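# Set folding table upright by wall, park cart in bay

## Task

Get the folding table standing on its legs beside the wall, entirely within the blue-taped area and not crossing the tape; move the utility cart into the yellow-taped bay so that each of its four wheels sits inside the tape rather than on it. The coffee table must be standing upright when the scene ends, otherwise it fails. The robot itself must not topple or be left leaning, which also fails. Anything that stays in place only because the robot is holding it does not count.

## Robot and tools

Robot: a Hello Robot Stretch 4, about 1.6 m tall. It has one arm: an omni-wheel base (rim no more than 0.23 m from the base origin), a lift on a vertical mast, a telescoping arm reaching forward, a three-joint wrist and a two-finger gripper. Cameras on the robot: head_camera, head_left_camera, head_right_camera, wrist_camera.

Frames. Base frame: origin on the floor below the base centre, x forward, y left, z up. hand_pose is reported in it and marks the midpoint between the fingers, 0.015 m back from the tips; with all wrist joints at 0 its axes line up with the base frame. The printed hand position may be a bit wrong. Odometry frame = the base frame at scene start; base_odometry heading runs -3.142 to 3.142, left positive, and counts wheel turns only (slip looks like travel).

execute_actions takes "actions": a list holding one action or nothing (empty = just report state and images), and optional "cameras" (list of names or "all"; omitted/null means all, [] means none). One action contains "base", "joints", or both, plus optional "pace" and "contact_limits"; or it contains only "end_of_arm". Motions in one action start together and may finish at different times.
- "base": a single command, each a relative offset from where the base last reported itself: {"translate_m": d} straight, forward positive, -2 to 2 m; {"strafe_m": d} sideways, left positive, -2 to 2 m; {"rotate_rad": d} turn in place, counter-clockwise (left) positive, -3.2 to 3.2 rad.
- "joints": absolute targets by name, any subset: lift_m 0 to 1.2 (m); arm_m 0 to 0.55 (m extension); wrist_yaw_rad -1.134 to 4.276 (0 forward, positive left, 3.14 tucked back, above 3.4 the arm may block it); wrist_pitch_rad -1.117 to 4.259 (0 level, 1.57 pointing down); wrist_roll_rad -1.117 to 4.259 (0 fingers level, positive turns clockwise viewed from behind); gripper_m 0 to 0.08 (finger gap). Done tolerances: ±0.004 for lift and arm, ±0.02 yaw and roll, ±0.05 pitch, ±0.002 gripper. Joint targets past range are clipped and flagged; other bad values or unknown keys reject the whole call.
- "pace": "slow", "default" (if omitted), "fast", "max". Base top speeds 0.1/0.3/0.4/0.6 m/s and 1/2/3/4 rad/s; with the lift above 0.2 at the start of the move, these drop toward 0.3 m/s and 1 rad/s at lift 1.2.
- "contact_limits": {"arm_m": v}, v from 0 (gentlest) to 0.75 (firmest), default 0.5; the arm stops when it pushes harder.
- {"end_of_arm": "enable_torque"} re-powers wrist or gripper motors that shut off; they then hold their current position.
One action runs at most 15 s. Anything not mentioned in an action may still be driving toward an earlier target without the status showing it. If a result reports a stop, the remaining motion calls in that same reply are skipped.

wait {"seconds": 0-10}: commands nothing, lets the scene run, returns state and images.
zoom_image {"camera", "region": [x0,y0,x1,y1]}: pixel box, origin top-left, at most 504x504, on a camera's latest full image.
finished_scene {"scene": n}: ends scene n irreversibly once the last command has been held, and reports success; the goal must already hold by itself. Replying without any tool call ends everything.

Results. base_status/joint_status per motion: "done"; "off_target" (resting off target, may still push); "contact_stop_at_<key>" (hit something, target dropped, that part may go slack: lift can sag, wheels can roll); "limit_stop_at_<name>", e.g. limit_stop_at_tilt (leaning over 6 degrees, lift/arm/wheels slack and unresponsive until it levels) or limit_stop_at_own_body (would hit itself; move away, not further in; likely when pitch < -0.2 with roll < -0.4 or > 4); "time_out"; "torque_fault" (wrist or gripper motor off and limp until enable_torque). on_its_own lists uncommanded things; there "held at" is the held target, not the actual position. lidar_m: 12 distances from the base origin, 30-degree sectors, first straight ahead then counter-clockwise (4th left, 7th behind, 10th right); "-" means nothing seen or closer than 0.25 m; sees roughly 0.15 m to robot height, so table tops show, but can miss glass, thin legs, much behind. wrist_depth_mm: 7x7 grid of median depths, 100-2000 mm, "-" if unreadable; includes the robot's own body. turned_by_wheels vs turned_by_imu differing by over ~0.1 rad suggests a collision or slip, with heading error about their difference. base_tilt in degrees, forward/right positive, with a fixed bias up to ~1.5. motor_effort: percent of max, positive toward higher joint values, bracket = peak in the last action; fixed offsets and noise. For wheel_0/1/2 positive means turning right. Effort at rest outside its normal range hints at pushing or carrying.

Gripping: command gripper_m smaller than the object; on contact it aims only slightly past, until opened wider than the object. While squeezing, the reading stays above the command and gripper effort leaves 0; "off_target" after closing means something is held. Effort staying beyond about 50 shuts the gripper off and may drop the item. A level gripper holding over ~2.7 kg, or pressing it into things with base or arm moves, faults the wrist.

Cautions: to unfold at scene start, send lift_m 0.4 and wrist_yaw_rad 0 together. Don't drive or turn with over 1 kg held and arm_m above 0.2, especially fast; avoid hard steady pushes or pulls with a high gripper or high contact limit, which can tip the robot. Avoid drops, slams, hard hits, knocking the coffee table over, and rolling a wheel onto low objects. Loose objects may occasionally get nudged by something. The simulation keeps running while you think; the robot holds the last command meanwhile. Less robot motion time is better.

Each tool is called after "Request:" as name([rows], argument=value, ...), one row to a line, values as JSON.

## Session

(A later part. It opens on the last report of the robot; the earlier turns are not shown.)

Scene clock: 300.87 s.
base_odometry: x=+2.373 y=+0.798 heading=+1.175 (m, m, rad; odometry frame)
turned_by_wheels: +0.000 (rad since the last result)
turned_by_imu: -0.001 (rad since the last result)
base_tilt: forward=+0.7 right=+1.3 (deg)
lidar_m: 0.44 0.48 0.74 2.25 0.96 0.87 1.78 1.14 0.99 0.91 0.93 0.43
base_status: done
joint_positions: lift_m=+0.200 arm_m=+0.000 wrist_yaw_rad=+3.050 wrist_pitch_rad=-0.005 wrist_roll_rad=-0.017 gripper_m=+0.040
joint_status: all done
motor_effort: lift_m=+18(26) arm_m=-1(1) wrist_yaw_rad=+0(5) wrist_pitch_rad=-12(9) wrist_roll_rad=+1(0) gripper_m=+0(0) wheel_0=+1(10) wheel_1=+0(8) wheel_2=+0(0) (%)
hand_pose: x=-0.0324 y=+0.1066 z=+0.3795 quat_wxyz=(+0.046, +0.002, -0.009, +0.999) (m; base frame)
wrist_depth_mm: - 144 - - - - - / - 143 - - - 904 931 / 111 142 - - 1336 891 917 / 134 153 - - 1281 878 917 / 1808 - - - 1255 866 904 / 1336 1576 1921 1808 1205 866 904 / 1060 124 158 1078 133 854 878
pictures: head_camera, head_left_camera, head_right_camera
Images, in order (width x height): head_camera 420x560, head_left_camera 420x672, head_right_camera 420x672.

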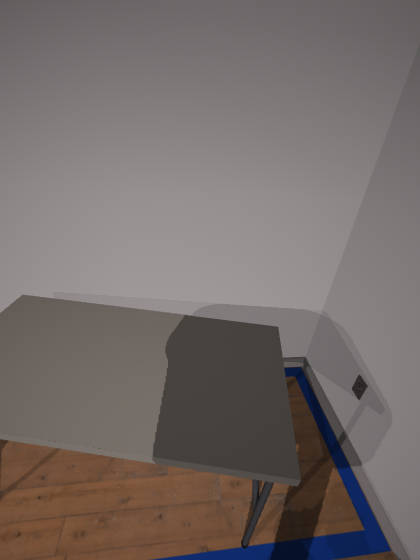

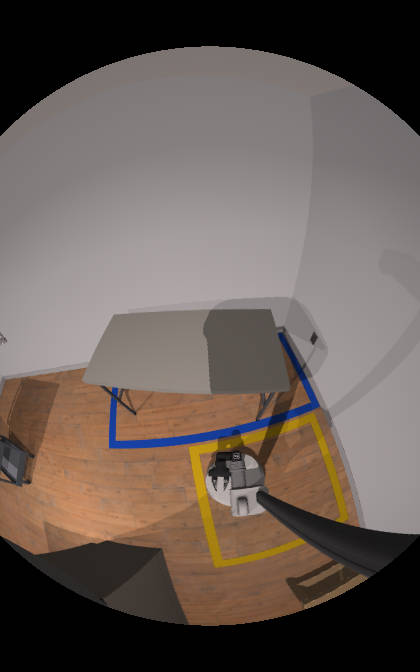

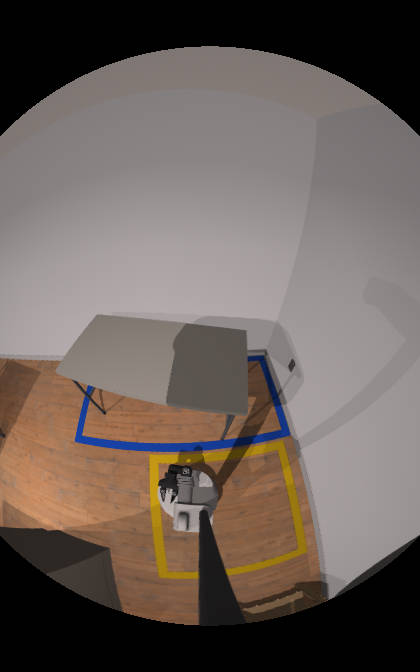

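Request:
execute_actions([
  {"base":{"strafe_m":-0.15}},
], cameras=[])

Request:
execute_actions([
  {"base":{"translate_m":0.33},"pace":"slow"},
], cameras=[])

Request:
execute_actions([
  {"base":{"translate_m":-0.33}},
], cameras=["head_camera","head_left_camera","head_right_camera"])

Scene clock: 310.17 s.
base_odometry: x=+2.511 y=+0.740 heading=+1.175 (m, m, rad; odometry frame)
turned_by_wheels: +0.000 (rad since the last result)
turned_by_imu: -0.001 (rad since the last result)
base_tilt: forward=+0.7 right=+1.4 (deg)
lidar_m: 0.43 0.47 0.71 2.40 0.98 1.01 1.11 1.12 0.84 0.76 0.77 0.44
base_status: done
joint_positions: lift_m=+0.200 arm_m=+0.000 wrist_yaw_rad=+3.050 wrist_pitch_rad=-0.005 wrist_roll_rad=-0.017 gripper_m=+0.040
joint_status: not commanded
motor_effort: lift_m=+18(18) arm_m=-1(1) wrist_yaw_rad=+0(0) wrist_pitch_rad=-10(11) wrist_roll_rad=+0(1) gripper_m=-1(0) wheel_0=+1(10) wheel_1=+0(8) wheel_2=+0(3) (%)
hand_pose: x=-0.0324 y=+0.1066 z=+0.3795 quat_wxyz=(+0.046, +0.002, -0.009, +0.999) (m; base frame)
wrist_depth_mm: - 144 - - - - - / - 143 - - - 1160 917 / 111 142 - - 1661 1118 917 / 134 153 - - 1576 1078 891 / 1863 1983 - - 1576 1060 904 / 1336 1430 1921 - 1537 1042 878 / 1078 124 158 1098 133 991 866
pictures: none
No camera images: the call's "cameras" was empty. Leave "cameras" out to get every camera's image.

Scene clock: 314.73 s.
base_odometry: x=+2.638 y=+1.044 heading=+1.175 (m, m, rad; odometry frame)
turned_by_wheels: +0.000 (rad since the last result)
turned_by_imu: -0.002 (rad since the last result)
base_tilt: forward=+0.7 right=+1.3 (deg)
lidar_m: 0.25 0.25 0.25 0.77 1.48 1.24 1.43 1.23 0.79 0.72 0.74 0.25
base_status: done
joint_positions: lift_m=+0.200 arm_m=+0.000 wrist_yaw_rad=+3.050 wrist_pitch_rad=-0.005 wrist_roll_rad=-0.017 gripper_m=+0.040
joint_status: not commanded
motor_effort: lift_m=+18(18) arm_m=-1(1) wrist_yaw_rad=+0(0) wrist_pitch_rad=-11(9) wrist_roll_rad=+1(1) gripper_m=+0(0) wheel_0=+3(4) wheel_1=+1(4) wheel_2=-7(9) (%)
hand_pose: x=-0.0324 y=+0.1066 z=+0.3795 quat_wxyz=(+0.046, +0.002, -0.009, +0.999) (m; base frame)
wrist_depth_mm: - 144 - - - - - / - 143 - - - - - / 111 141 - - 1808 1255 1366 / 134 153 - - 1708 1281 1336 / 1808 - - - 1661 1255 1308 / 1397 1499 1921 - 1576 1229 1308 / 1078 124 157 1118 133 1205 1281
pictures: none
No camera images: the call's "cameras" was empty. Leave "cameras" out to get every camera's image.

Scene clock: 317.30 s.
base_odometry: x=+2.511 y=+0.740 heading=+1.175 (m, m, rad; odometry frame)
turned_by_wheels: +0.000 (rad since the last result)
turned_by_imu: +0.001 (rad since the last result)
base_tilt: forward=+0.7 right=+1.3 (deg)
lidar_m: 0.45 0.50 0.74 2.40 0.99 1.04 1.09 1.11 0.84 0.75 0.79 0.48
base_status: done
joint_positions: lift_m=+0.200 arm_m=+0.000 wrist_yaw_rad=+3.050 wrist_pitch_rad=-0.005 wrist_roll_rad=-0.017 gripper_m=+0.040
joint_status: not commanded
motor_effort: lift_m=+18(18) arm_m=-1(1) wrist_yaw_rad=+0(0) wrist_pitch_rad=-10(10) wrist_roll_rad=+0(1) gripper_m=+0(0) wheel_0=-1(6) wheel_1=+0(4) wheel_2=-1(9) (%)
hand_pose: x=-0.0324 y=+0.1066 z=+0.3795 quat_wxyz=(+0.046, +0.002, -0.009, +0.999) (m; base frame)
wrist_depth_mm: - 144 - - - - - / - 142 - - - 1182 917 / 111 141 - - 1661 1138 904 / 134 153 - - 1618 1078 904 / 1863 1983 - - 1576 1078 878 / 1308 1397 1921 1983 1499 1025 878 / 1078 124 158 1118 133 991 866
pictures: head_camera, head_left_camera, head_right_camera
Images, in order (width x height): head_camera 420x560, head_left_camera 420x672, head_right_camera 420x672.

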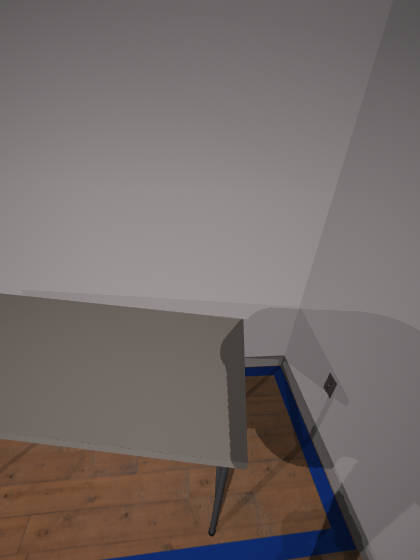

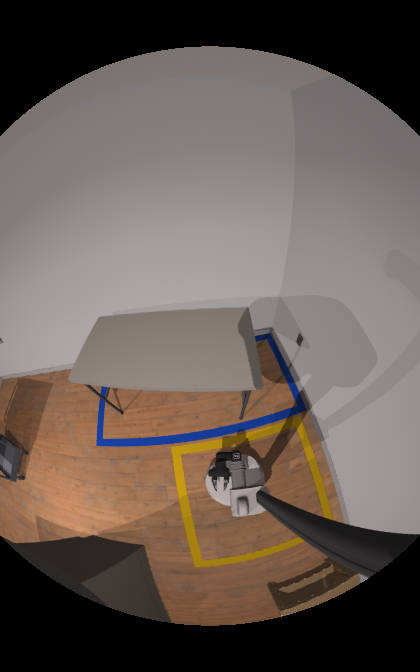

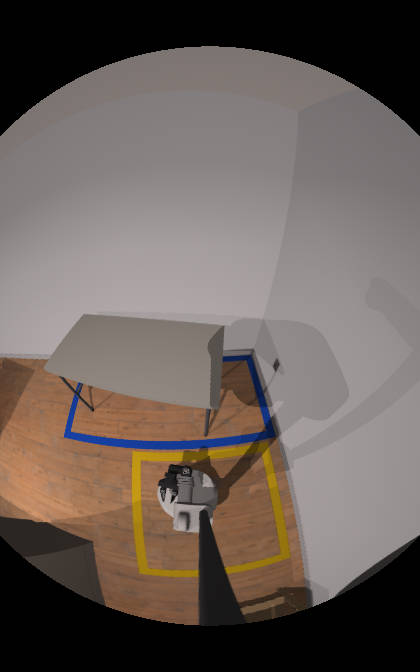

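Request:
execute_actions([
  {"base":{"translate_m":0.41},"pace":"slow"},
], cameras=[])

Request:
execute_actions([
  {"base":{"translate_m":-0.41}},
], cameras=["head_camera","head_left_camera"])

Scene clock: 329.57 s.
base_odometry: x=+2.669 y=+1.118 heading=+1.174 (m, m, rad; odometry frame)
turned_by_wheels: +0.000 (rad since the last result)
turned_by_imu: -0.003 (rad since the last result)
base_tilt: forward=+0.7 right=+1.3 (deg)
lidar_m: 0.25 0.25 0.25 0.54 1.61 1.28 1.51 1.22 0.77 0.71 0.72 0.25
base_status: done
joint_positions: lift_m=+0.200 arm_m=+0.000 wrist_yaw_rad=+3.050 wrist_pitch_rad=-0.005 wrist_roll_rad=-0.017 gripper_m=+0.040
joint_status: not commanded
motor_effort: lift_m=+18(18) arm_m=-1(1) wrist_yaw_rad=+0(1) wrist_pitch_rad=-9(10) wrist_roll_rad=+0(0) gripper_m=+0(0) wheel_0=+4(4) wheel_1=+1(7) wheel_2=-6(7) (%)
hand_pose: x=-0.0324 y=+0.1066 z=+0.3795 quat_wxyz=(+0.046, +0.002, -0.009, +0.999) (m; base frame)
wrist_depth_mm: - 144 - - - - - / - 143 - - - - - / 111 141 - - 1808 1366 1499 / 134 153 - - 1708 1336 1430 / 1756 - - - 1661 1336 1464 / 1499 1576 1863 - 1618 1336 1397 / 1098 124 158 1098 133 1281 1397
pictures: none
No camera images: the call's "cameras" was empty. Leave "cameras" out to get every camera's image.

Scene clock: 332.43 s.
base_odometry: x=+2.511 y=+0.740 heading=+1.174 (m, m, rad; odometry frame)
turned_by_wheels: +0.000 (rad since the last result)
turned_by_imu: +0.001 (rad since the last result)
base_tilt: forward=+0.7 right=+1.3 (deg)
lidar_m: 0.51 0.55 0.77 2.40 0.98 1.04 1.11 1.11 0.86 0.78 0.78 0.53
base_status: done
joint_positions: lift_m=+0.200 arm_m=+0.000 wrist_yaw_rad=+3.050 wrist_pitch_rad=-0.005 wrist_roll_rad=-0.017 gripper_m=+0.040
joint_status: not commanded
motor_effort: lift_m=+18(18) arm_m=-1(1) wrist_yaw_rad=+0(0) wrist_pitch_rad=-5(8) wrist_roll_rad=+2(0) gripper_m=+0(0) wheel_0=-1(7) wheel_1=-1(7) wheel_2=-1(7) (%)
hand_pose: x=-0.0324 y=+0.1066 z=+0.3795 quat_wxyz=(+0.046, +0.002, -0.009, +0.999) (m; base frame)
wrist_depth_mm: - 144 - - - - - / - 143 - - - 1182 931 / 111 141 - - 1618 1098 904 / 134 153 - - 1661 1078 891 / 1921 1983 - - 1576 1060 878 / 1308 1430 1921 - 1499 1025 878 / 1078 124 157 1098 133 991 866
pictures: head_camera, head_left_camera
Images, in order (width x height): head_camera 420x560, head_left_camera 420x672.

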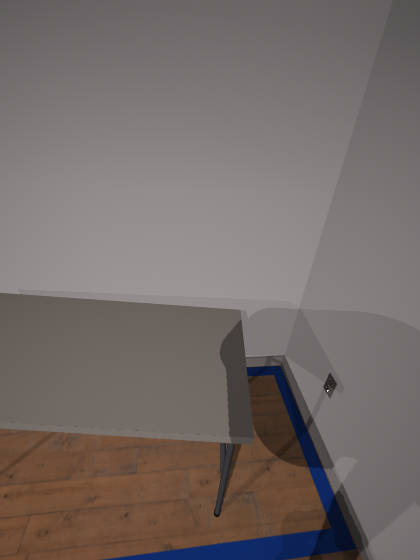

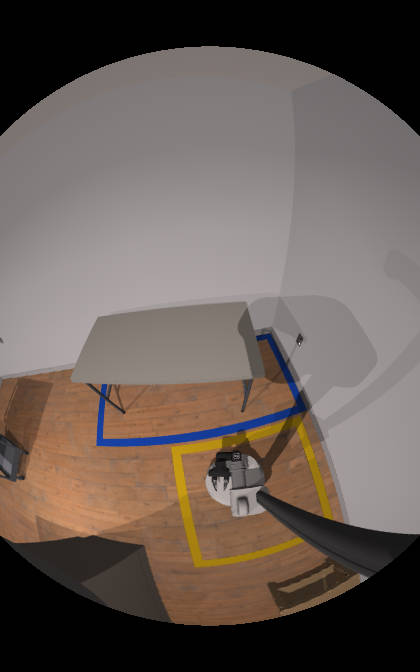

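Request:
execute_actions([
  {"base":{"strafe_m":1.05}},
], cameras=["head_camera","head_left_camera","head_right_camera"])

Scene clock: 342.30 s.
base_odometry: x=+1.542 y=+1.146 heading=+1.174 (m, m, rad; odometry frame)
turned_by_wheels: +0.000 (rad since the last result)
turned_by_imu: -0.002 (rad since the last result)
base_tilt: forward=+0.7 right=+1.3 (deg)
lidar_m: 0.54 1.24 1.57 1.29 1.37 0.71 0.66 0.66 1.66 1.82 0.76 0.54
base_status: done
joint_positions: lift_m=+0.200 arm_m=+0.000 wrist_yaw_rad=+3.050 wrist_pitch_rad=-0.005 wrist_roll_rad=-0.017 gripper_m=+0.040
joint_status: not commanded
motor_effort: lift_m=+18(18) arm_m=-1(1) wrist_yaw_rad=+0(0) wrist_pitch_rad=-9(9) wrist_roll_rad=+0(1) gripper_m=+0(0) wheel_0=+0(10) wheel_1=-2(10) wheel_2=+0(1) (%)
hand_pose: x=-0.0324 y=+0.1066 z=+0.3795 quat_wxyz=(+0.046, +0.002, -0.009, +0.999) (m; base frame)
wrist_depth_mm: - 144 842 904 - - - / - 143 820 891 - - - / 111 141 831 878 - - - / 134 153 809 854 - - - / 732 768 809 866 - - - / 732 759 798 854 - - - / 715 124 158 842 133 1397 1464
pictures: head_camera, head_left_camera, head_right_camera
Images, in order (width x height): head_camera 420x560, head_left_camera 420x672, head_right_camera 420x672.

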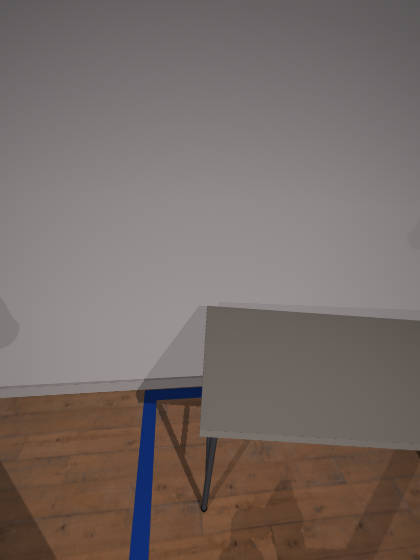

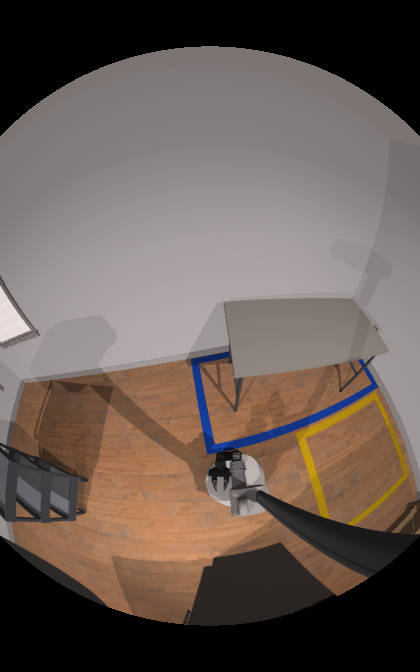

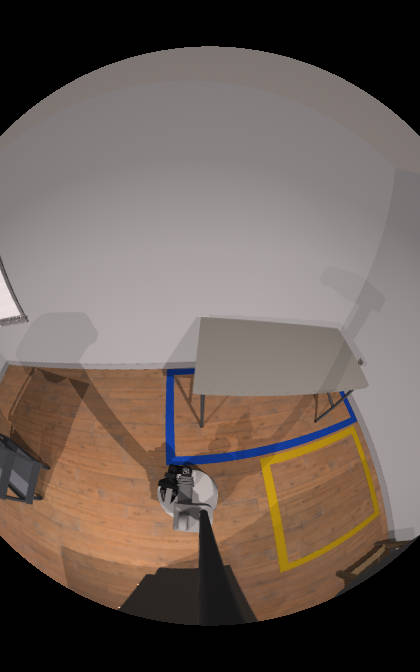

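Request:
execute_actions([
  {"joints":{"wrist_yaw_rad":0,"gripper_m":0.08,"lift_m":0.25}},
], cameras=["head_camera","wrist_camera"])

Scene clock: 354.60 s.
base_odometry: x=+1.542 y=+1.146 heading=+1.174 (m, m, rad; odometry frame)
turned_by_wheels: +0.000 (rad since the last result)
turned_by_imu: -0.001 (rad since the last result)
base_tilt: forward=+0.7 right=+1.3 (deg)
lidar_m: 0.53 1.23 1.56 1.30 1.34 0.73 0.67 0.67 1.65 1.81 0.76 0.56
base_status: not commanded
joint_positions: lift_m=+0.250 arm_m=+0.000 wrist_yaw_rad=+0.001 wrist_pitch_rad=-0.005 wrist_roll_rad=-0.017 gripper_m=+0.080
joint_status: all done
motor_effort: lift_m=+26(30) arm_m=-1(1) wrist_yaw_rad=-2(7) wrist_pitch_rad=-9(9) wrist_roll_rad=+1(0) gripper_m=+1(3) wheel_0=+0(0) wheel_1=-1(2) wheel_2=+0(0) (%)
hand_pose: x=+0.3841 y=-0.0873 z=+0.4289 quat_wxyz=(+1.000, -0.009, -0.002, +0.000) (m; base frame)
wrist_depth_mm: 976 1025 1042 404 413 402 397 / 960 991 1042 559 580 544 521 / 960 991 1042 891 960 866 809 / 946 991 1025 1060 1118 1160 1229 / 931 976 991 1042 1118 1160 1182 / 917 976 1008 1060 1078 1138 1205 / - 122 976 1025 146 1138 1182
pictures: head_camera, wrist_camera
Images, in order (width x height): head_camera 420x560, wrist_camera 616x392.

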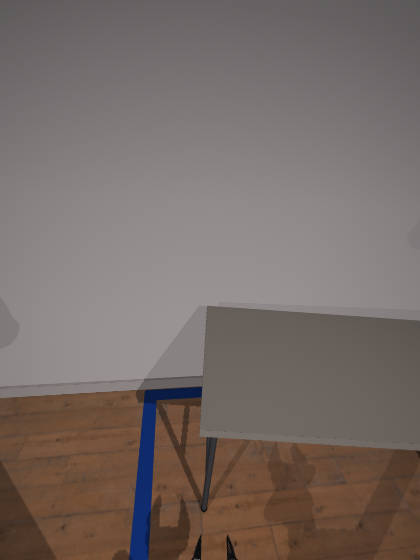

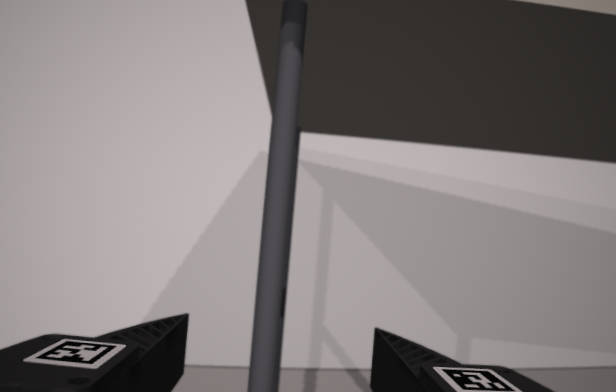

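Request:
execute_actions([
  {"base":{"translate_m":0.1},"joints":{"arm_m":0.14}},
], cameras=["head_camera","wrist_camera"])

Request:
execute_actions([
  {"joints":{"gripper_m":0.0}},
], cameras=["wrist_camera"])

Scene clock: 365.80 s.
base_odometry: x=+1.581 y=+1.238 heading=+1.175 (m, m, rad; odometry frame)
turned_by_wheels: +0.000 (rad since the last result)
turned_by_imu: -0.001 (rad since the last result)
base_tilt: forward=+0.7 right=+1.3 (deg)
lidar_m: 0.44 1.13 1.40 1.31 1.36 0.85 0.76 0.77 1.71 1.79 0.64 0.45
base_status: done
joint_positions: lift_m=+0.250 arm_m=+0.139 wrist_yaw_rad=+0.000 wrist_pitch_rad=-0.005 wrist_roll_rad=-0.017 gripper_m=+0.080
joint_status: all done
motor_effort: lift_m=+26(26) arm_m=+4(5) wrist_yaw_rad=-1(3) wrist_pitch_rad=-8(11) wrist_roll_rad=+1(1) gripper_m=+2(1) wheel_0=+2(6) wheel_1=+0(1) wheel_2=+2(11) (%)
hand_pose: x=+0.5228 y=-0.0874 z=+0.4289 quat_wxyz=(+1.000, -0.009, -0.002, +0.000) (m; base frame)
wrist_depth_mm: 750 768 788 387 418 404 399 / 741 768 778 559 585 549 517 / 732 759 126 820 842 904 917 / 723 759 122 820 854 904 917 / 723 741 120 809 842 891 931 / 715 741 119 809 842 891 917 / - 122 118 809 146 878 917
pictures: head_camera, wrist_camera
Images, in order (width x height): head_camera 420x560, wrist_camera 616x392.

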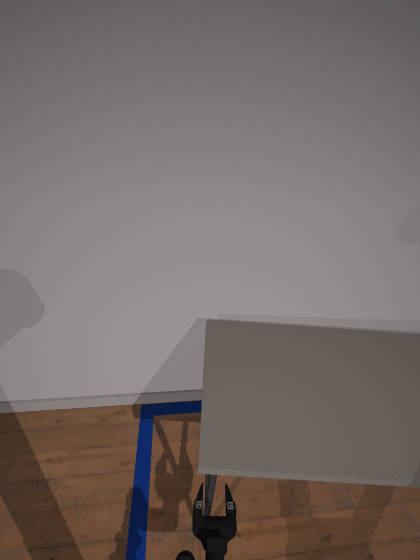

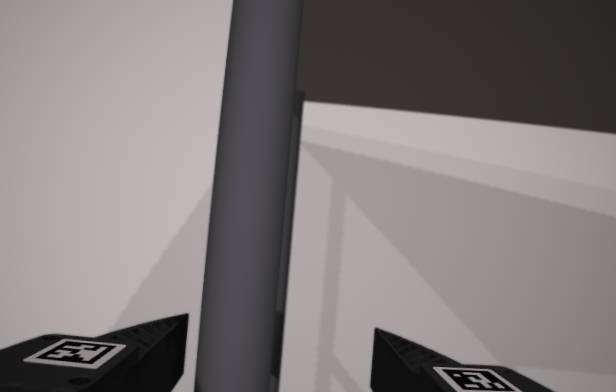

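Scene clock: 366.90 s.
base_odometry: x=+1.581 y=+1.238 heading=+1.176 (m, m, rad; odometry frame)
turned_by_wheels: +0.002 (rad since the last result)
turned_by_imu: +0.002 (rad since the last result)
base_tilt: forward=+0.7 right=+1.3 (deg)
lidar_m: 0.42 1.12 1.45 1.32 1.36 0.85 0.77 0.78 1.72 1.80 0.62 0.45
base_status: not commanded
joint_positions: lift_m=+0.250 arm_m=+0.139 wrist_yaw_rad=+0.013 wrist_pitch_rad=-0.005 wrist_roll_rad=-0.017 gripper_m=+0.034
joint_status: gripper_m off_target (ended at +0.034, target +0.000)
on_its_own: gripper_m is held at +0.032, not at your +0.000, by its contact guard: the fingers met something; wrist_yaw_rad is at rest, and its effort (-39) is outside its rest range (-13 to +13)
motor_effort: lift_m=+25(26) arm_m=+4(4) wrist_yaw_rad=-39(38) wrist_pitch_rad=-9(7) wrist_roll_rad=+1(2) gripper_m=-12(13) wheel_0=+14(14) wheel_1=+4(4) wheel_2=+5(5) (%)
hand_pose: x=+0.5239 y=-0.0847 z=+0.4290 quat_wxyz=(+1.000, -0.009, -0.003, +0.006) (m; base frame)
wrist_depth_mm: 750 778 809 125 418 407 402 / 750 768 798 123 591 549 521 / 741 759 788 124 842 878 904 / 732 759 768 124 831 878 904 / 732 759 768 125 842 854 891 / 723 750 759 798 831 854 891 / 715 732 116 121 477 854 891
pictures: wrist_camera
Images, in order (width x height): wrist_camera 616x392.

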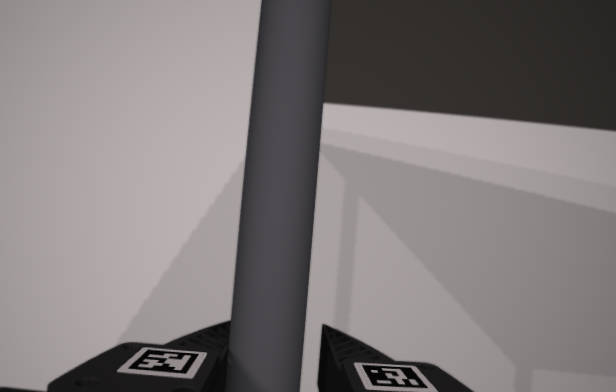

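Request:
execute_actions([
  {"base":{"strafe_m":0.02},"joints":{"gripper_m":0.045},"pace":"slow"},
], cameras=[])

Request:
execute_actions([
  {"joints":{"gripper_m":0.0}},
], cameras=["wrist_camera"])

Request:
execute_actions([
  {"base":{"translate_m":-0.07},"pace":"slow"},
], cameras=["wrist_camera","head_camera"])

Scene clock: 372.83 s.
base_odometry: x=+1.562 y=+1.246 heading=+1.176 (m, m, rad; odometry frame)
turned_by_wheels: +0.000 (rad since the last result)
turned_by_imu: -0.001 (rad since the last result)
base_tilt: forward=+0.7 right=+1.3 (deg)
lidar_m: 0.43 1.13 1.43 1.31 1.33 0.89 0.78 0.77 1.73 1.82 0.62 0.46
base_status: done
joint_positions: lift_m=+0.250 arm_m=+0.139 wrist_yaw_rad=+0.001 wrist_pitch_rad=-0.005 wrist_roll_rad=-0.017 gripper_m=+0.045
joint_status: all done
motor_effort: lift_m=+25(25) arm_m=+3(4) wrist_yaw_rad=-3(38) wrist_pitch_rad=-9(11) wrist_roll_rad=+1(2) gripper_m=+2(10) wheel_0=-3(11) wheel_1=+0(8) wheel_2=+1(3) (%)
hand_pose: x=+0.5230 y=-0.0873 z=+0.4289 quat_wxyz=(+1.000, -0.009, -0.002, +0.000) (m; base frame)
wrist_depth_mm: 741 768 798 127 407 407 402 / 732 768 798 125 574 549 521 / 723 759 798 125 854 904 931 / 732 750 778 122 842 891 917 / 732 750 778 122 831 891 917 / 723 741 768 121 842 866 904 / 707 107 759 119 132 866 904
pictures: none
No camera images: the call's "cameras" was empty. Leave "cameras" out to get every camera's image.

Scene clock: 373.77 s.
base_odometry: x=+1.562 y=+1.246 heading=+1.175 (m, m, rad; odometry frame)
turned_by_wheels: -0.001 (rad since the last result)
turned_by_imu: -0.001 (rad since the last result)
base_tilt: forward=+0.7 right=+1.3 (deg)
lidar_m: 0.44 1.12 1.44 1.30 1.33 0.88 0.76 0.77 1.76 1.80 0.62 0.46
base_status: not commanded
joint_positions: lift_m=+0.250 arm_m=+0.140 wrist_yaw_rad=-0.008 wrist_pitch_rad=-0.004 wrist_roll_rad=-0.017 gripper_m=+0.022
joint_status: gripper_m off_target (ended at +0.022, target +0.000)
on_its_own: gripper_m is held at +0.018, not at your +0.000, by its contact guard: the fingers met something; wrist_yaw_rad is at rest, and its effort (+21) is outside its rest range (-13 to +13)
motor_effort: lift_m=+25(25) arm_m=+1(4) wrist_yaw_rad=+21(21) wrist_pitch_rad=-12(12) wrist_roll_rad=-1(1) gripper_m=-36(37) wheel_0=-11(11) wheel_1=-4(4) wheel_2=+0(2) (%)
hand_pose: x=+0.5227 y=-0.0891 z=+0.4287 quat_wxyz=(+1.000, -0.008, -0.002, -0.004) (m; base frame)
wrist_depth_mm: 741 759 798 128 418 407 399 / 732 759 798 125 585 549 525 / 723 759 778 124 866 904 946 / 723 750 788 124 854 904 946 / 715 732 778 121 866 904 931 / 715 732 768 121 842 891 931 / 707 732 122 118 842 878 917
pictures: wrist_camera
Images, in order (width x height): wrist_camera 616x392.

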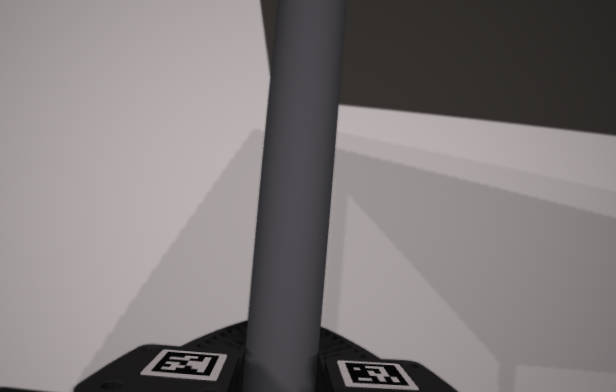

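Scene clock: 375.73 s.
base_odometry: x=+1.536 y=+1.181 heading=+1.175 (m, m, rad; odometry frame)
turned_by_wheels: +0.000 (rad since the last result)
turned_by_imu: +0.000 (rad since the last result)
base_tilt: forward=+0.7 right=+1.3 (deg)
lidar_m: 0.43 1.20 1.53 1.29 1.34 0.77 0.71 0.71 1.69 1.83 0.64 0.47
base_status: done
joint_positions: lift_m=+0.250 arm_m=+0.140 wrist_yaw_rad=+0.004 wrist_pitch_rad=-0.004 wrist_roll_rad=-0.017 gripper_m=+0.022
joint_status: not commanded
on_its_own: gripper_m is held at +0.018, not at your +0.000, by its contact guard: the fingers met something
motor_effort: lift_m=+25(26) arm_m=+0(1) wrist_yaw_rad=-13(22) wrist_pitch_rad=-11(13) wrist_roll_rad=+0(1) gripper_m=-36(36) wheel_0=-5(17) wheel_1=-2(9) wheel_2=+4(8) (%)
hand_pose: x=+0.5239 y=-0.0866 z=+0.4287 quat_wxyz=(+1.000, -0.008, -0.002, +0.002) (m; base frame)
wrist_depth_mm: 809 831 878 128 415 410 399 / 788 831 854 125 585 549 517 / 798 820 854 125 931 960 991 / 788 831 842 123 917 976 1008 / 778 809 842 122 917 960 1008 / 788 809 842 121 904 946 976 / 778 798 121 119 904 931 976
pictures: head_camera, wrist_camera
Images, in order (width x height): head_camera 420x560, wrist_camera 616x392.

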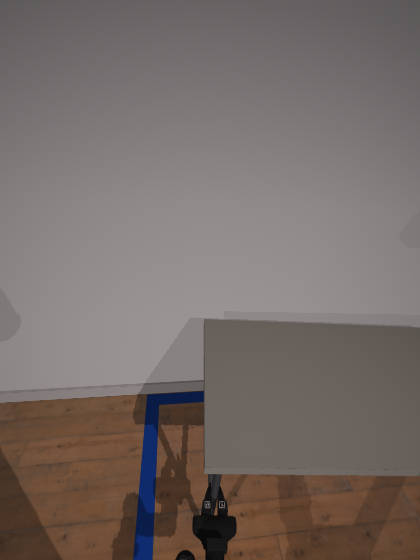

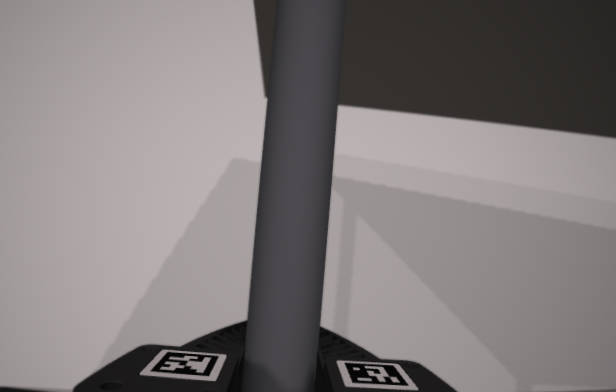

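Request:
execute_actions([
  {"joints":{"gripper_m":0.08}},
], cameras=[])

Request:
execute_actions([
  {"base":{"translate_m":-0.15},"joints":{"arm_m":0}},
], cameras=[])

Request:
execute_actions([
  {"base":{"rotate_rad":1.55}},
], cameras=["head_camera","head_left_camera","head_right_camera"])

Scene clock: 383.90 s.
base_odometry: x=+1.535 y=+1.181 heading=+1.175 (m, m, rad; odometry frame)
turned_by_wheels: +0.000 (rad since the last result)
turned_by_imu: -0.001 (rad since the last result)
base_tilt: forward=+0.7 right=+1.3 (deg)
lidar_m: 0.43 1.21 1.53 1.29 1.34 0.76 0.71 0.71 1.69 1.83 0.64 0.46
base_status: not commanded
joint_positions: lift_m=+0.250 arm_m=+0.140 wrist_yaw_rad=+0.001 wrist_pitch_rad=-0.004 wrist_roll_rad=-0.017 gripper_m=+0.080
joint_status: all done
motor_effort: lift_m=+25(25) arm_m=+0(0) wrist_yaw_rad=-2(12) wrist_pitch_rad=-9(12) wrist_roll_rad=+0(1) gripper_m=+2(34) wheel_0=-2(5) wheel_1=+0(2) wheel_2=+1(5) (%)
hand_pose: x=+0.5236 y=-0.0873 z=+0.4288 quat_wxyz=(+1.000, -0.009, -0.002, +0.000) (m; base frame)
wrist_depth_mm: 809 831 866 129 418 407 402 / 798 831 866 126 580 554 521 / 788 820 866 125 931 960 1008 / 788 820 854 124 917 960 1025 / 788 820 842 122 917 960 991 / 778 809 842 122 917 946 991 / - 122 831 122 146 931 976
pictures: none
No camera images: the call's "cameras" was empty. Leave "cameras" out to get every camera's image.

Scene clock: 385.73 s.
base_odometry: x=+1.478 y=+1.043 heading=+1.175 (m, m, rad; odometry frame)
turned_by_wheels: +0.000 (rad since the last result)
turned_by_imu: +0.000 (rad since the last result)
base_tilt: forward=+0.7 right=+1.3 (deg)
lidar_m: 0.59 1.34 1.72 1.26 1.37 0.61 0.57 0.55 1.60 1.85 0.89 0.62
base_status: done
joint_positions: lift_m=+0.250 arm_m=+0.001 wrist_yaw_rad=+0.000 wrist_pitch_rad=-0.004 wrist_roll_rad=-0.017 gripper_m=+0.080
joint_status: all done
motor_effort: lift_m=+25(25) arm_m=-4(3) wrist_yaw_rad=+0(3) wrist_pitch_rad=-10(8) wrist_roll_rad=+0(0) gripper_m=+1(2) wheel_0=-1(4) wheel_1=+1(3) wheel_2=-1(8) (%)
hand_pose: x=+0.3847 y=-0.0874 z=+0.4288 quat_wxyz=(+1.000, -0.009, -0.002, +0.000) (m; base frame)
wrist_depth_mm: 1078 1098 1182 430 418 410 410 / 1060 1118 1160 564 580 549 517 / 1078 1118 1138 1008 946 878 809 / 1060 1078 1160 1182 1255 1308 1366 / 1042 1078 1138 1182 1229 1281 1366 / 1042 1078 1138 1160 1229 1281 1336 / - 122 1098 1138 146 1255 1308
pictures: none
No camera images: the call's "cameras" was empty. Leave "cameras" out to get every camera's image.

Scene clock: 387.77 s.
base_odometry: x=+1.478 y=+1.043 heading=+2.724 (m, m, rad; odometry frame)
turned_by_wheels: +1.550 (rad since the last result)
turned_by_imu: +1.569 (rad since the last result)
base_tilt: forward=+0.7 right=+1.4 (deg)
lidar_m: 1.29 1.36 0.61 0.53 0.56 1.64 1.86 0.91 0.62 0.60 1.36 1.70
base_status: done
joint_positions: lift_m=+0.250 arm_m=+0.001 wrist_yaw_rad=+0.000 wrist_pitch_rad=-0.004 wrist_roll_rad=-0.017 gripper_m=+0.080
joint_status: not commanded
motor_effort: lift_m=+25(25) arm_m=-4(4) wrist_yaw_rad=-1(1) wrist_pitch_rad=-11(8) wrist_roll_rad=+0(0) gripper_m=+1(1) wheel_0=-2(7) wheel_1=+0(12) wheel_2=+0(8) (%)
hand_pose: x=+0.3847 y=-0.0874 z=+0.4289 quat_wxyz=(+1.000, -0.009, -0.002, +0.000) (m; base frame)
wrist_depth_mm: - - - - - - 1618 / - - 1118 - - - 1618 / - - 1537 - - - 1499 / - 1078 1078 - - 1983 1537 / - - - - - 1983 1464 / 1708 1060 1336 - - 1983 1464 / - 122 1098 1308 146 1499 1366
pictures: head_camera, head_left_camera, head_right_camera
Images, in order (width x height): head_camera 420x560, head_left_camera 420x672, head_right_camera 420x672.

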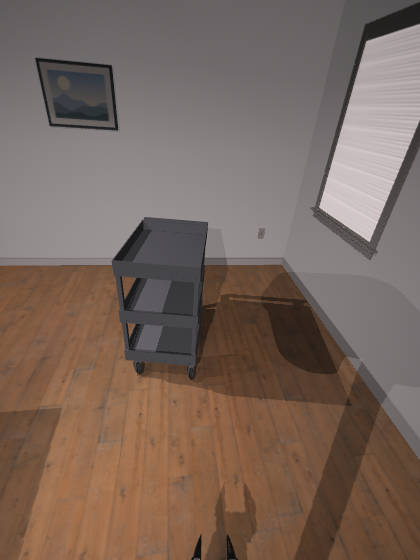

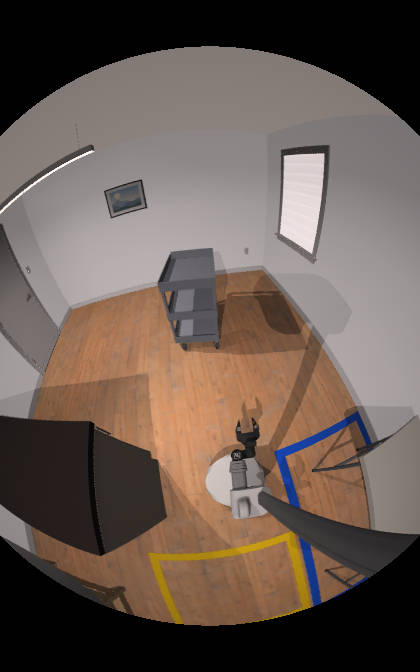

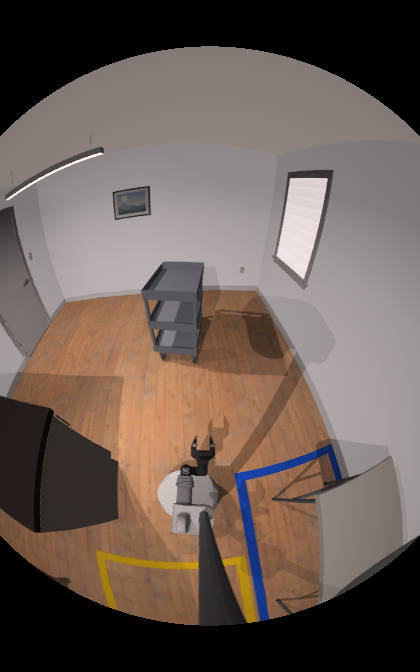

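Request:
execute_actions([
  {"base":{"strafe_m":0.13},"joints":{"lift_m":0.3}},
], cameras=[])

Request:
execute_actions([
  {"base":{"translate_m":0.8}},
], cameras=["head_camera","wrist_camera"])

Scene clock: 399.13 s.
base_odometry: x=+1.425 y=+0.924 heading=+2.724 (m, m, rad; odometry frame)
turned_by_wheels: +0.000 (rad since the last result)
turned_by_imu: -0.001 (rad since the last result)
base_tilt: forward=+0.7 right=+1.3 (deg)
lidar_m: 1.26 2.84 0.48 0.41 0.42 1.55 1.86 1.08 0.76 0.72 1.48 1.85
base_status: done
joint_positions: lift_m=+0.300 arm_m=+0.001 wrist_yaw_rad=+0.000 wrist_pitch_rad=-0.004 wrist_roll_rad=-0.017 gripper_m=+0.080
joint_status: all done
motor_effort: lift_m=+26(25) arm_m=-4(4) wrist_yaw_rad=-1(2) wrist_pitch_rad=-9(11) wrist_roll_rad=+0(0) gripper_m=+1(2) wheel_0=+1(10) wheel_1=+0(6) wheel_2=-1(0) (%)
hand_pose: x=+0.3847 y=-0.0874 z=+0.4788 quat_wxyz=(+1.000, -0.009, -0.002, +0.000) (m; base frame)
wrist_depth_mm: - - - - - - 1756 / - - - - - - 1756 / - - 1255 1661 - - 1708 / - - - - - - 1661 / - - - - - - 1618 / 1863 1756 1576 - - - 1576 / - 122 1182 1336 146 1708 1537
pictures: none
No camera images: the call's "cameras" was empty. Leave "cameras" out to get every camera's image.

Scene clock: 403.27 s.
base_odometry: x=+0.693 y=+1.248 heading=+2.725 (m, m, rad; odometry frame)
turned_by_wheels: +0.000 (rad since the last result)
turned_by_imu: -0.003 (rad since the last result)
base_tilt: forward=+0.7 right=+1.3 (deg)
lidar_m: 0.48 0.50 2.57 2.37 0.82 0.73 2.66 1.10 1.17 1.35 1.37 1.64
base_status: done
joint_positions: lift_m=+0.300 arm_m=+0.001 wrist_yaw_rad=+0.000 wrist_pitch_rad=-0.004 wrist_roll_rad=-0.017 gripper_m=+0.080
joint_status: not commanded
motor_effort: lift_m=+25(26) arm_m=-4(4) wrist_yaw_rad=-1(1) wrist_pitch_rad=-12(9) wrist_roll_rad=+0(1) gripper_m=+1(2) wheel_0=+0(4) wheel_1=+0(6) wheel_2=+1(9) (%)
hand_pose: x=+0.3847 y=-0.0874 z=+0.4788 quat_wxyz=(+1.000, -0.009, -0.002, +0.000) (m; base frame)
wrist_depth_mm: 544 517 500 436 - - 1618 / 1708 759 732 640 - - 1576 / 1756 1756 1921 1983 - - 1537 / 268 270 1863 278 1983 - 1537 / 264 266 267 268 - - 1499 / 264 264 264 265 1983 1983 1464 / - 122 854 866 146 1661 1430
pictures: head_camera, wrist_camera
Images, in order (width x height): head_camera 420x560, wrist_camera 616x392.

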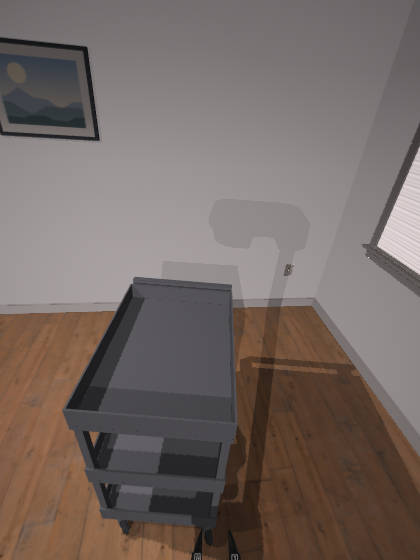

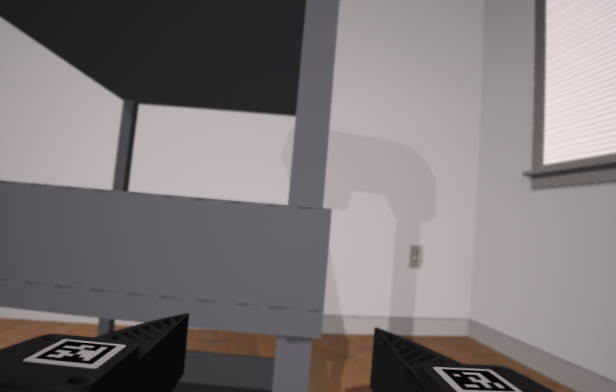

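Request:
execute_actions([
  {"base":{"strafe_m":-0.02},"joints":{"lift_m":0.43}},
], cameras=[])

Request:
execute_actions([
  {"joints":{"arm_m":0.14}},
], cameras=["wrist_camera"])

Request:
execute_actions([
  {"joints":{"gripper_m":0}},
], cameras=["wrist_camera"])

Scene clock: 413.33 s.
base_odometry: x=+0.702 y=+1.266 heading=+2.725 (m, m, rad; odometry frame)
turned_by_wheels: +0.000 (rad since the last result)
turned_by_imu: -0.001 (rad since the last result)
base_tilt: forward=+0.7 right=+1.4 (deg)
lidar_m: 0.47 0.51 2.57 2.39 0.77 0.76 2.67 1.09 1.19 1.32 1.34 1.65
base_status: done
joint_positions: lift_m=+0.430 arm_m=+0.001 wrist_yaw_rad=+0.000 wrist_pitch_rad=-0.004 wrist_roll_rad=-0.017 gripper_m=+0.080
joint_status: all done
motor_effort: lift_m=+26(28) arm_m=-4(4) wrist_yaw_rad=-1(2) wrist_pitch_rad=-11(9) wrist_roll_rad=+0(0) gripper_m=+2(2) wheel_0=+0(7) wheel_1=+0(5) wheel_2=+0(1) (%)
hand_pose: x=+0.3847 y=-0.0874 z=+0.6088 quat_wxyz=(+1.000, -0.009, -0.002, +0.000) (m; base frame)
wrist_depth_mm: 277 276 278 279 - - 1618 / 366 351 332 324 - - 1537 / 1661 640 591 535 - - 1499 / 1708 1808 1863 1921 - - 1464 / 1708 1756 1808 1921 - 1983 1464 / 627 715 750 1921 1983 1921 1464 / - 122 449 1756 146 1708 1464
pictures: none
No camera images: the call's "cameras" was empty. Leave "cameras" out to get every camera's image.

Scene clock: 414.80 s.
base_odometry: x=+0.702 y=+1.266 heading=+2.725 (m, m, rad; odometry frame)
turned_by_wheels: +0.000 (rad since the last result)
turned_by_imu: +0.000 (rad since the last result)
base_tilt: forward=+0.7 right=+1.3 (deg)
lidar_m: 0.48 0.51 2.56 2.40 0.79 0.75 2.66 1.08 1.18 1.32 1.34 1.66
base_status: not commanded
joint_positions: lift_m=+0.430 arm_m=+0.139 wrist_yaw_rad=+0.000 wrist_pitch_rad=-0.004 wrist_roll_rad=-0.017 gripper_m=+0.080
joint_status: all done
motor_effort: lift_m=+26(26) arm_m=+4(6) wrist_yaw_rad=-1(0) wrist_pitch_rad=-9(9) wrist_roll_rad=+1(1) gripper_m=+1(1) wheel_0=+0(0) wheel_1=+0(0) wheel_2=+0(0) (%)
hand_pose: x=+0.5228 y=-0.0874 z=+0.6088 quat_wxyz=(+1.000, -0.009, -0.002, +0.000) (m; base frame)
wrist_depth_mm: 255 244 221 141 1921 1921 1537 / 370 353 314 145 1921 1983 1537 / 1537 654 508 544 1921 1983 1499 / 1576 1661 1708 1808 1863 1921 1430 / 1537 1618 732 1808 1863 1983 1464 / 621 707 134 1756 1808 1863 1430 / - 122 133 1661 146 1708 1397
pictures: wrist_camera
Images, in order (width x height): wrist_camera 616x392.

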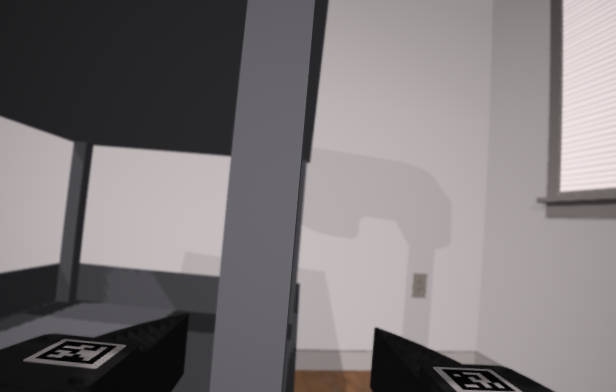

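Scene clock: 416.00 s.
base_odometry: x=+0.702 y=+1.266 heading=+2.725 (m, m, rad; odometry frame)
turned_by_wheels: +0.001 (rad since the last result)
turned_by_imu: +0.000 (rad since the last result)
base_tilt: forward=+0.7 right=+1.3 (deg)
lidar_m: 0.46 0.51 2.55 2.40 0.78 0.74 2.67 1.09 1.20 1.33 1.35 1.66
base_status: not commanded
joint_positions: lift_m=+0.430 arm_m=+0.140 wrist_yaw_rad=+0.002 wrist_pitch_rad=-0.004 wrist_roll_rad=-0.017 gripper_m=+0.023
joint_status: gripper_m off_target (ended at +0.023, target +0.000)
on_its_own: gripper_m is held at +0.019, not at your +0.000, by its contact guard: the fingers met something
motor_effort: lift_m=+26(26) arm_m=+3(4) wrist_yaw_rad=-7(27) wrist_pitch_rad=-11(10) wrist_roll_rad=-2(2) gripper_m=-39(43) wheel_0=+4(5) wheel_1=+0(0) wheel_2=+2(3) (%)
hand_pose: x=+0.5233 y=-0.0870 z=+0.6088 quat_wxyz=(+1.000, -0.008, -0.002, +0.001) (m; base frame)
wrist_depth_mm: 255 243 234 142 1983 1983 1576 / 370 351 336 140 1863 1983 1537 / 1576 654 597 138 1921 1921 1464 / 1576 1661 1661 137 1863 1921 1499 / 1576 1661 1708 136 1808 1863 1464 / 615 723 723 135 1863 1921 1430 / 442 500 132 133 1808 1863 1430
pictures: wrist_camera
Images, in order (width x height): wrist_camera 616x392.

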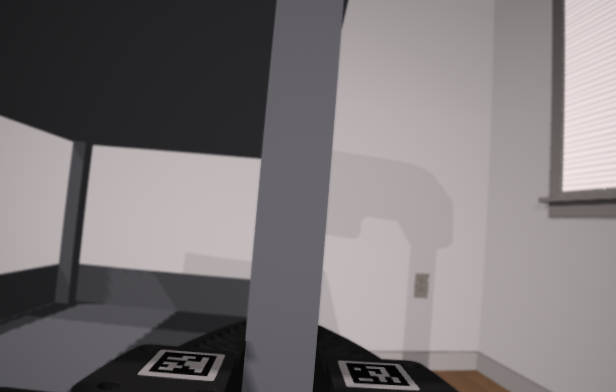

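Gripped. Towing slowly.

Request:
execute_actions([
  {"base":{"translate_m":-0.4},"pace":"slow"},
], cameras=["head_camera"])

Request:
execute_actions([
  {"base":{"translate_m":-0.4},"pace":"slow"},
], cameras=["head_camera","head_left_camera"])

Scene clock: 425.10 s.
base_odometry: x=+1.067 y=+1.104 heading=+2.726 (m, m, rad; odometry frame)
turned_by_wheels: +0.001 (rad since the last result)
turned_by_imu: +0.004 (rad since the last result)
base_tilt: forward=+0.7 right=+1.3 (deg)
lidar_m: 0.47 0.48 2.52 0.55 0.52 0.66 2.28 1.04 0.83 1.37 1.41 1.77
base_status: done
joint_positions: lift_m=+0.430 arm_m=+0.140 wrist_yaw_rad=+0.015 wrist_pitch_rad=-0.004 wrist_roll_rad=-0.018 gripper_m=+0.023
joint_status: not commanded
on_its_own: gripper_m is held at +0.019, not at your +0.000, by its contact guard: the fingers met something; wrist_yaw_rad is at rest, and its effort (-44) is outside its rest range (-13 to +13)
motor_effort: lift_m=+26(26) arm_m=+2(3) wrist_yaw_rad=-44(44) wrist_pitch_rad=-11(12) wrist_roll_rad=+0(1) gripper_m=-37(39) wheel_0=+5(6) wheel_1=+2(3) wheel_2=+8(10) (%)
hand_pose: x=+0.5246 y=-0.0842 z=+0.6088 quat_wxyz=(+1.000, -0.009, -0.002, +0.007) (m; base frame)
wrist_depth_mm: 254 244 234 142 - - 1708 / 370 351 336 141 - - 1708 / 699 661 597 139 - - 1618 / 1921 - - 138 - - 1576 / 1983 - - 136 - - 1576 / 627 707 715 135 - - 1537 / 439 500 132 134 - 1921 1499
pictures: head_camera
Images, in order (width x height): head_camera 420x560.

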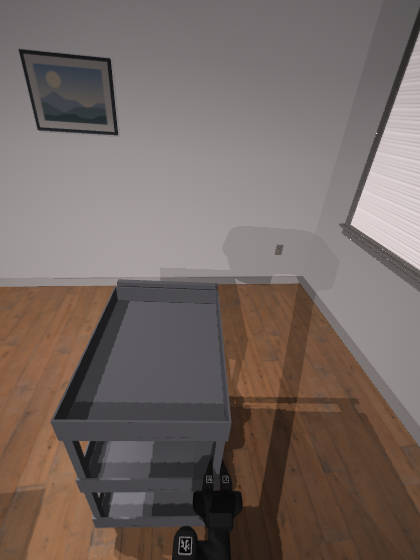

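Scene clock: 430.37 s.
base_odometry: x=+1.433 y=+0.943 heading=+2.726 (m, m, rad; odometry frame)
turned_by_wheels: +0.000 (rad since the last result)
turned_by_imu: +0.001 (rad since the last result)
base_tilt: forward=+0.7 right=+1.3 (deg)
lidar_m: 0.47 0.52 0.49 0.43 0.46 1.54 1.89 1.05 0.73 0.71 1.47 1.82
base_status: done
joint_positions: lift_m=+0.430 arm_m=+0.140 wrist_yaw_rad=-0.006 wrist_pitch_rad=-0.004 wrist_roll_rad=-0.018 gripper_m=+0.023
joint_status: not commanded
on_its_own: gripper_m is held at +0.019, not at your +0.000, by its contact guard: the fingers met something; wrist_yaw_rad is at rest, and its effort (+15) is outside its rest range (-13 to +13)
motor_effort: lift_m=+26(26) arm_m=+1(2) wrist_yaw_rad=+15(43) wrist_pitch_rad=-12(11) wrist_roll_rad=+1(1) gripper_m=-40(40) wheel_0=-4(6) wheel_1=-3(7) wheel_2=+1(14) (%)
hand_pose: x=+0.5228 y=-0.0887 z=+0.6088 quat_wxyz=(+1.000, -0.009, -0.002, -0.003) (m; base frame)
wrist_depth_mm: 255 243 234 143 - - 1708 / 368 353 338 141 - - 1708 / - 654 597 140 - - 1618 / - - - 138 - - 1576 / - - - 137 - - 1576 / 609 707 732 136 - - 1537 / 442 504 134 134 - 1921 1537
pictures: head_camera, head_left_camera
Images, in order (width x height): head_camera 420x560, head_left_camera 420x672.

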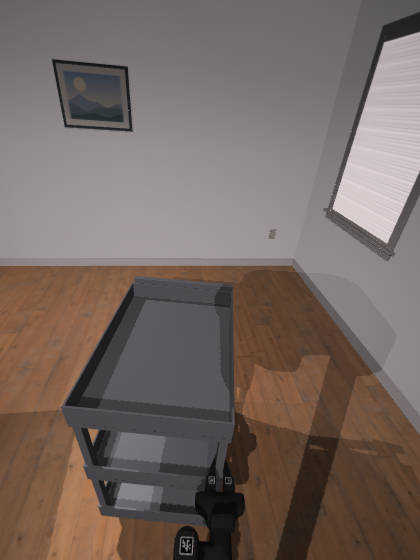

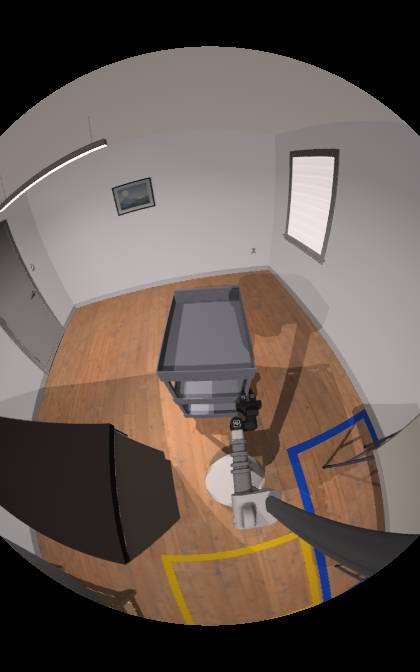

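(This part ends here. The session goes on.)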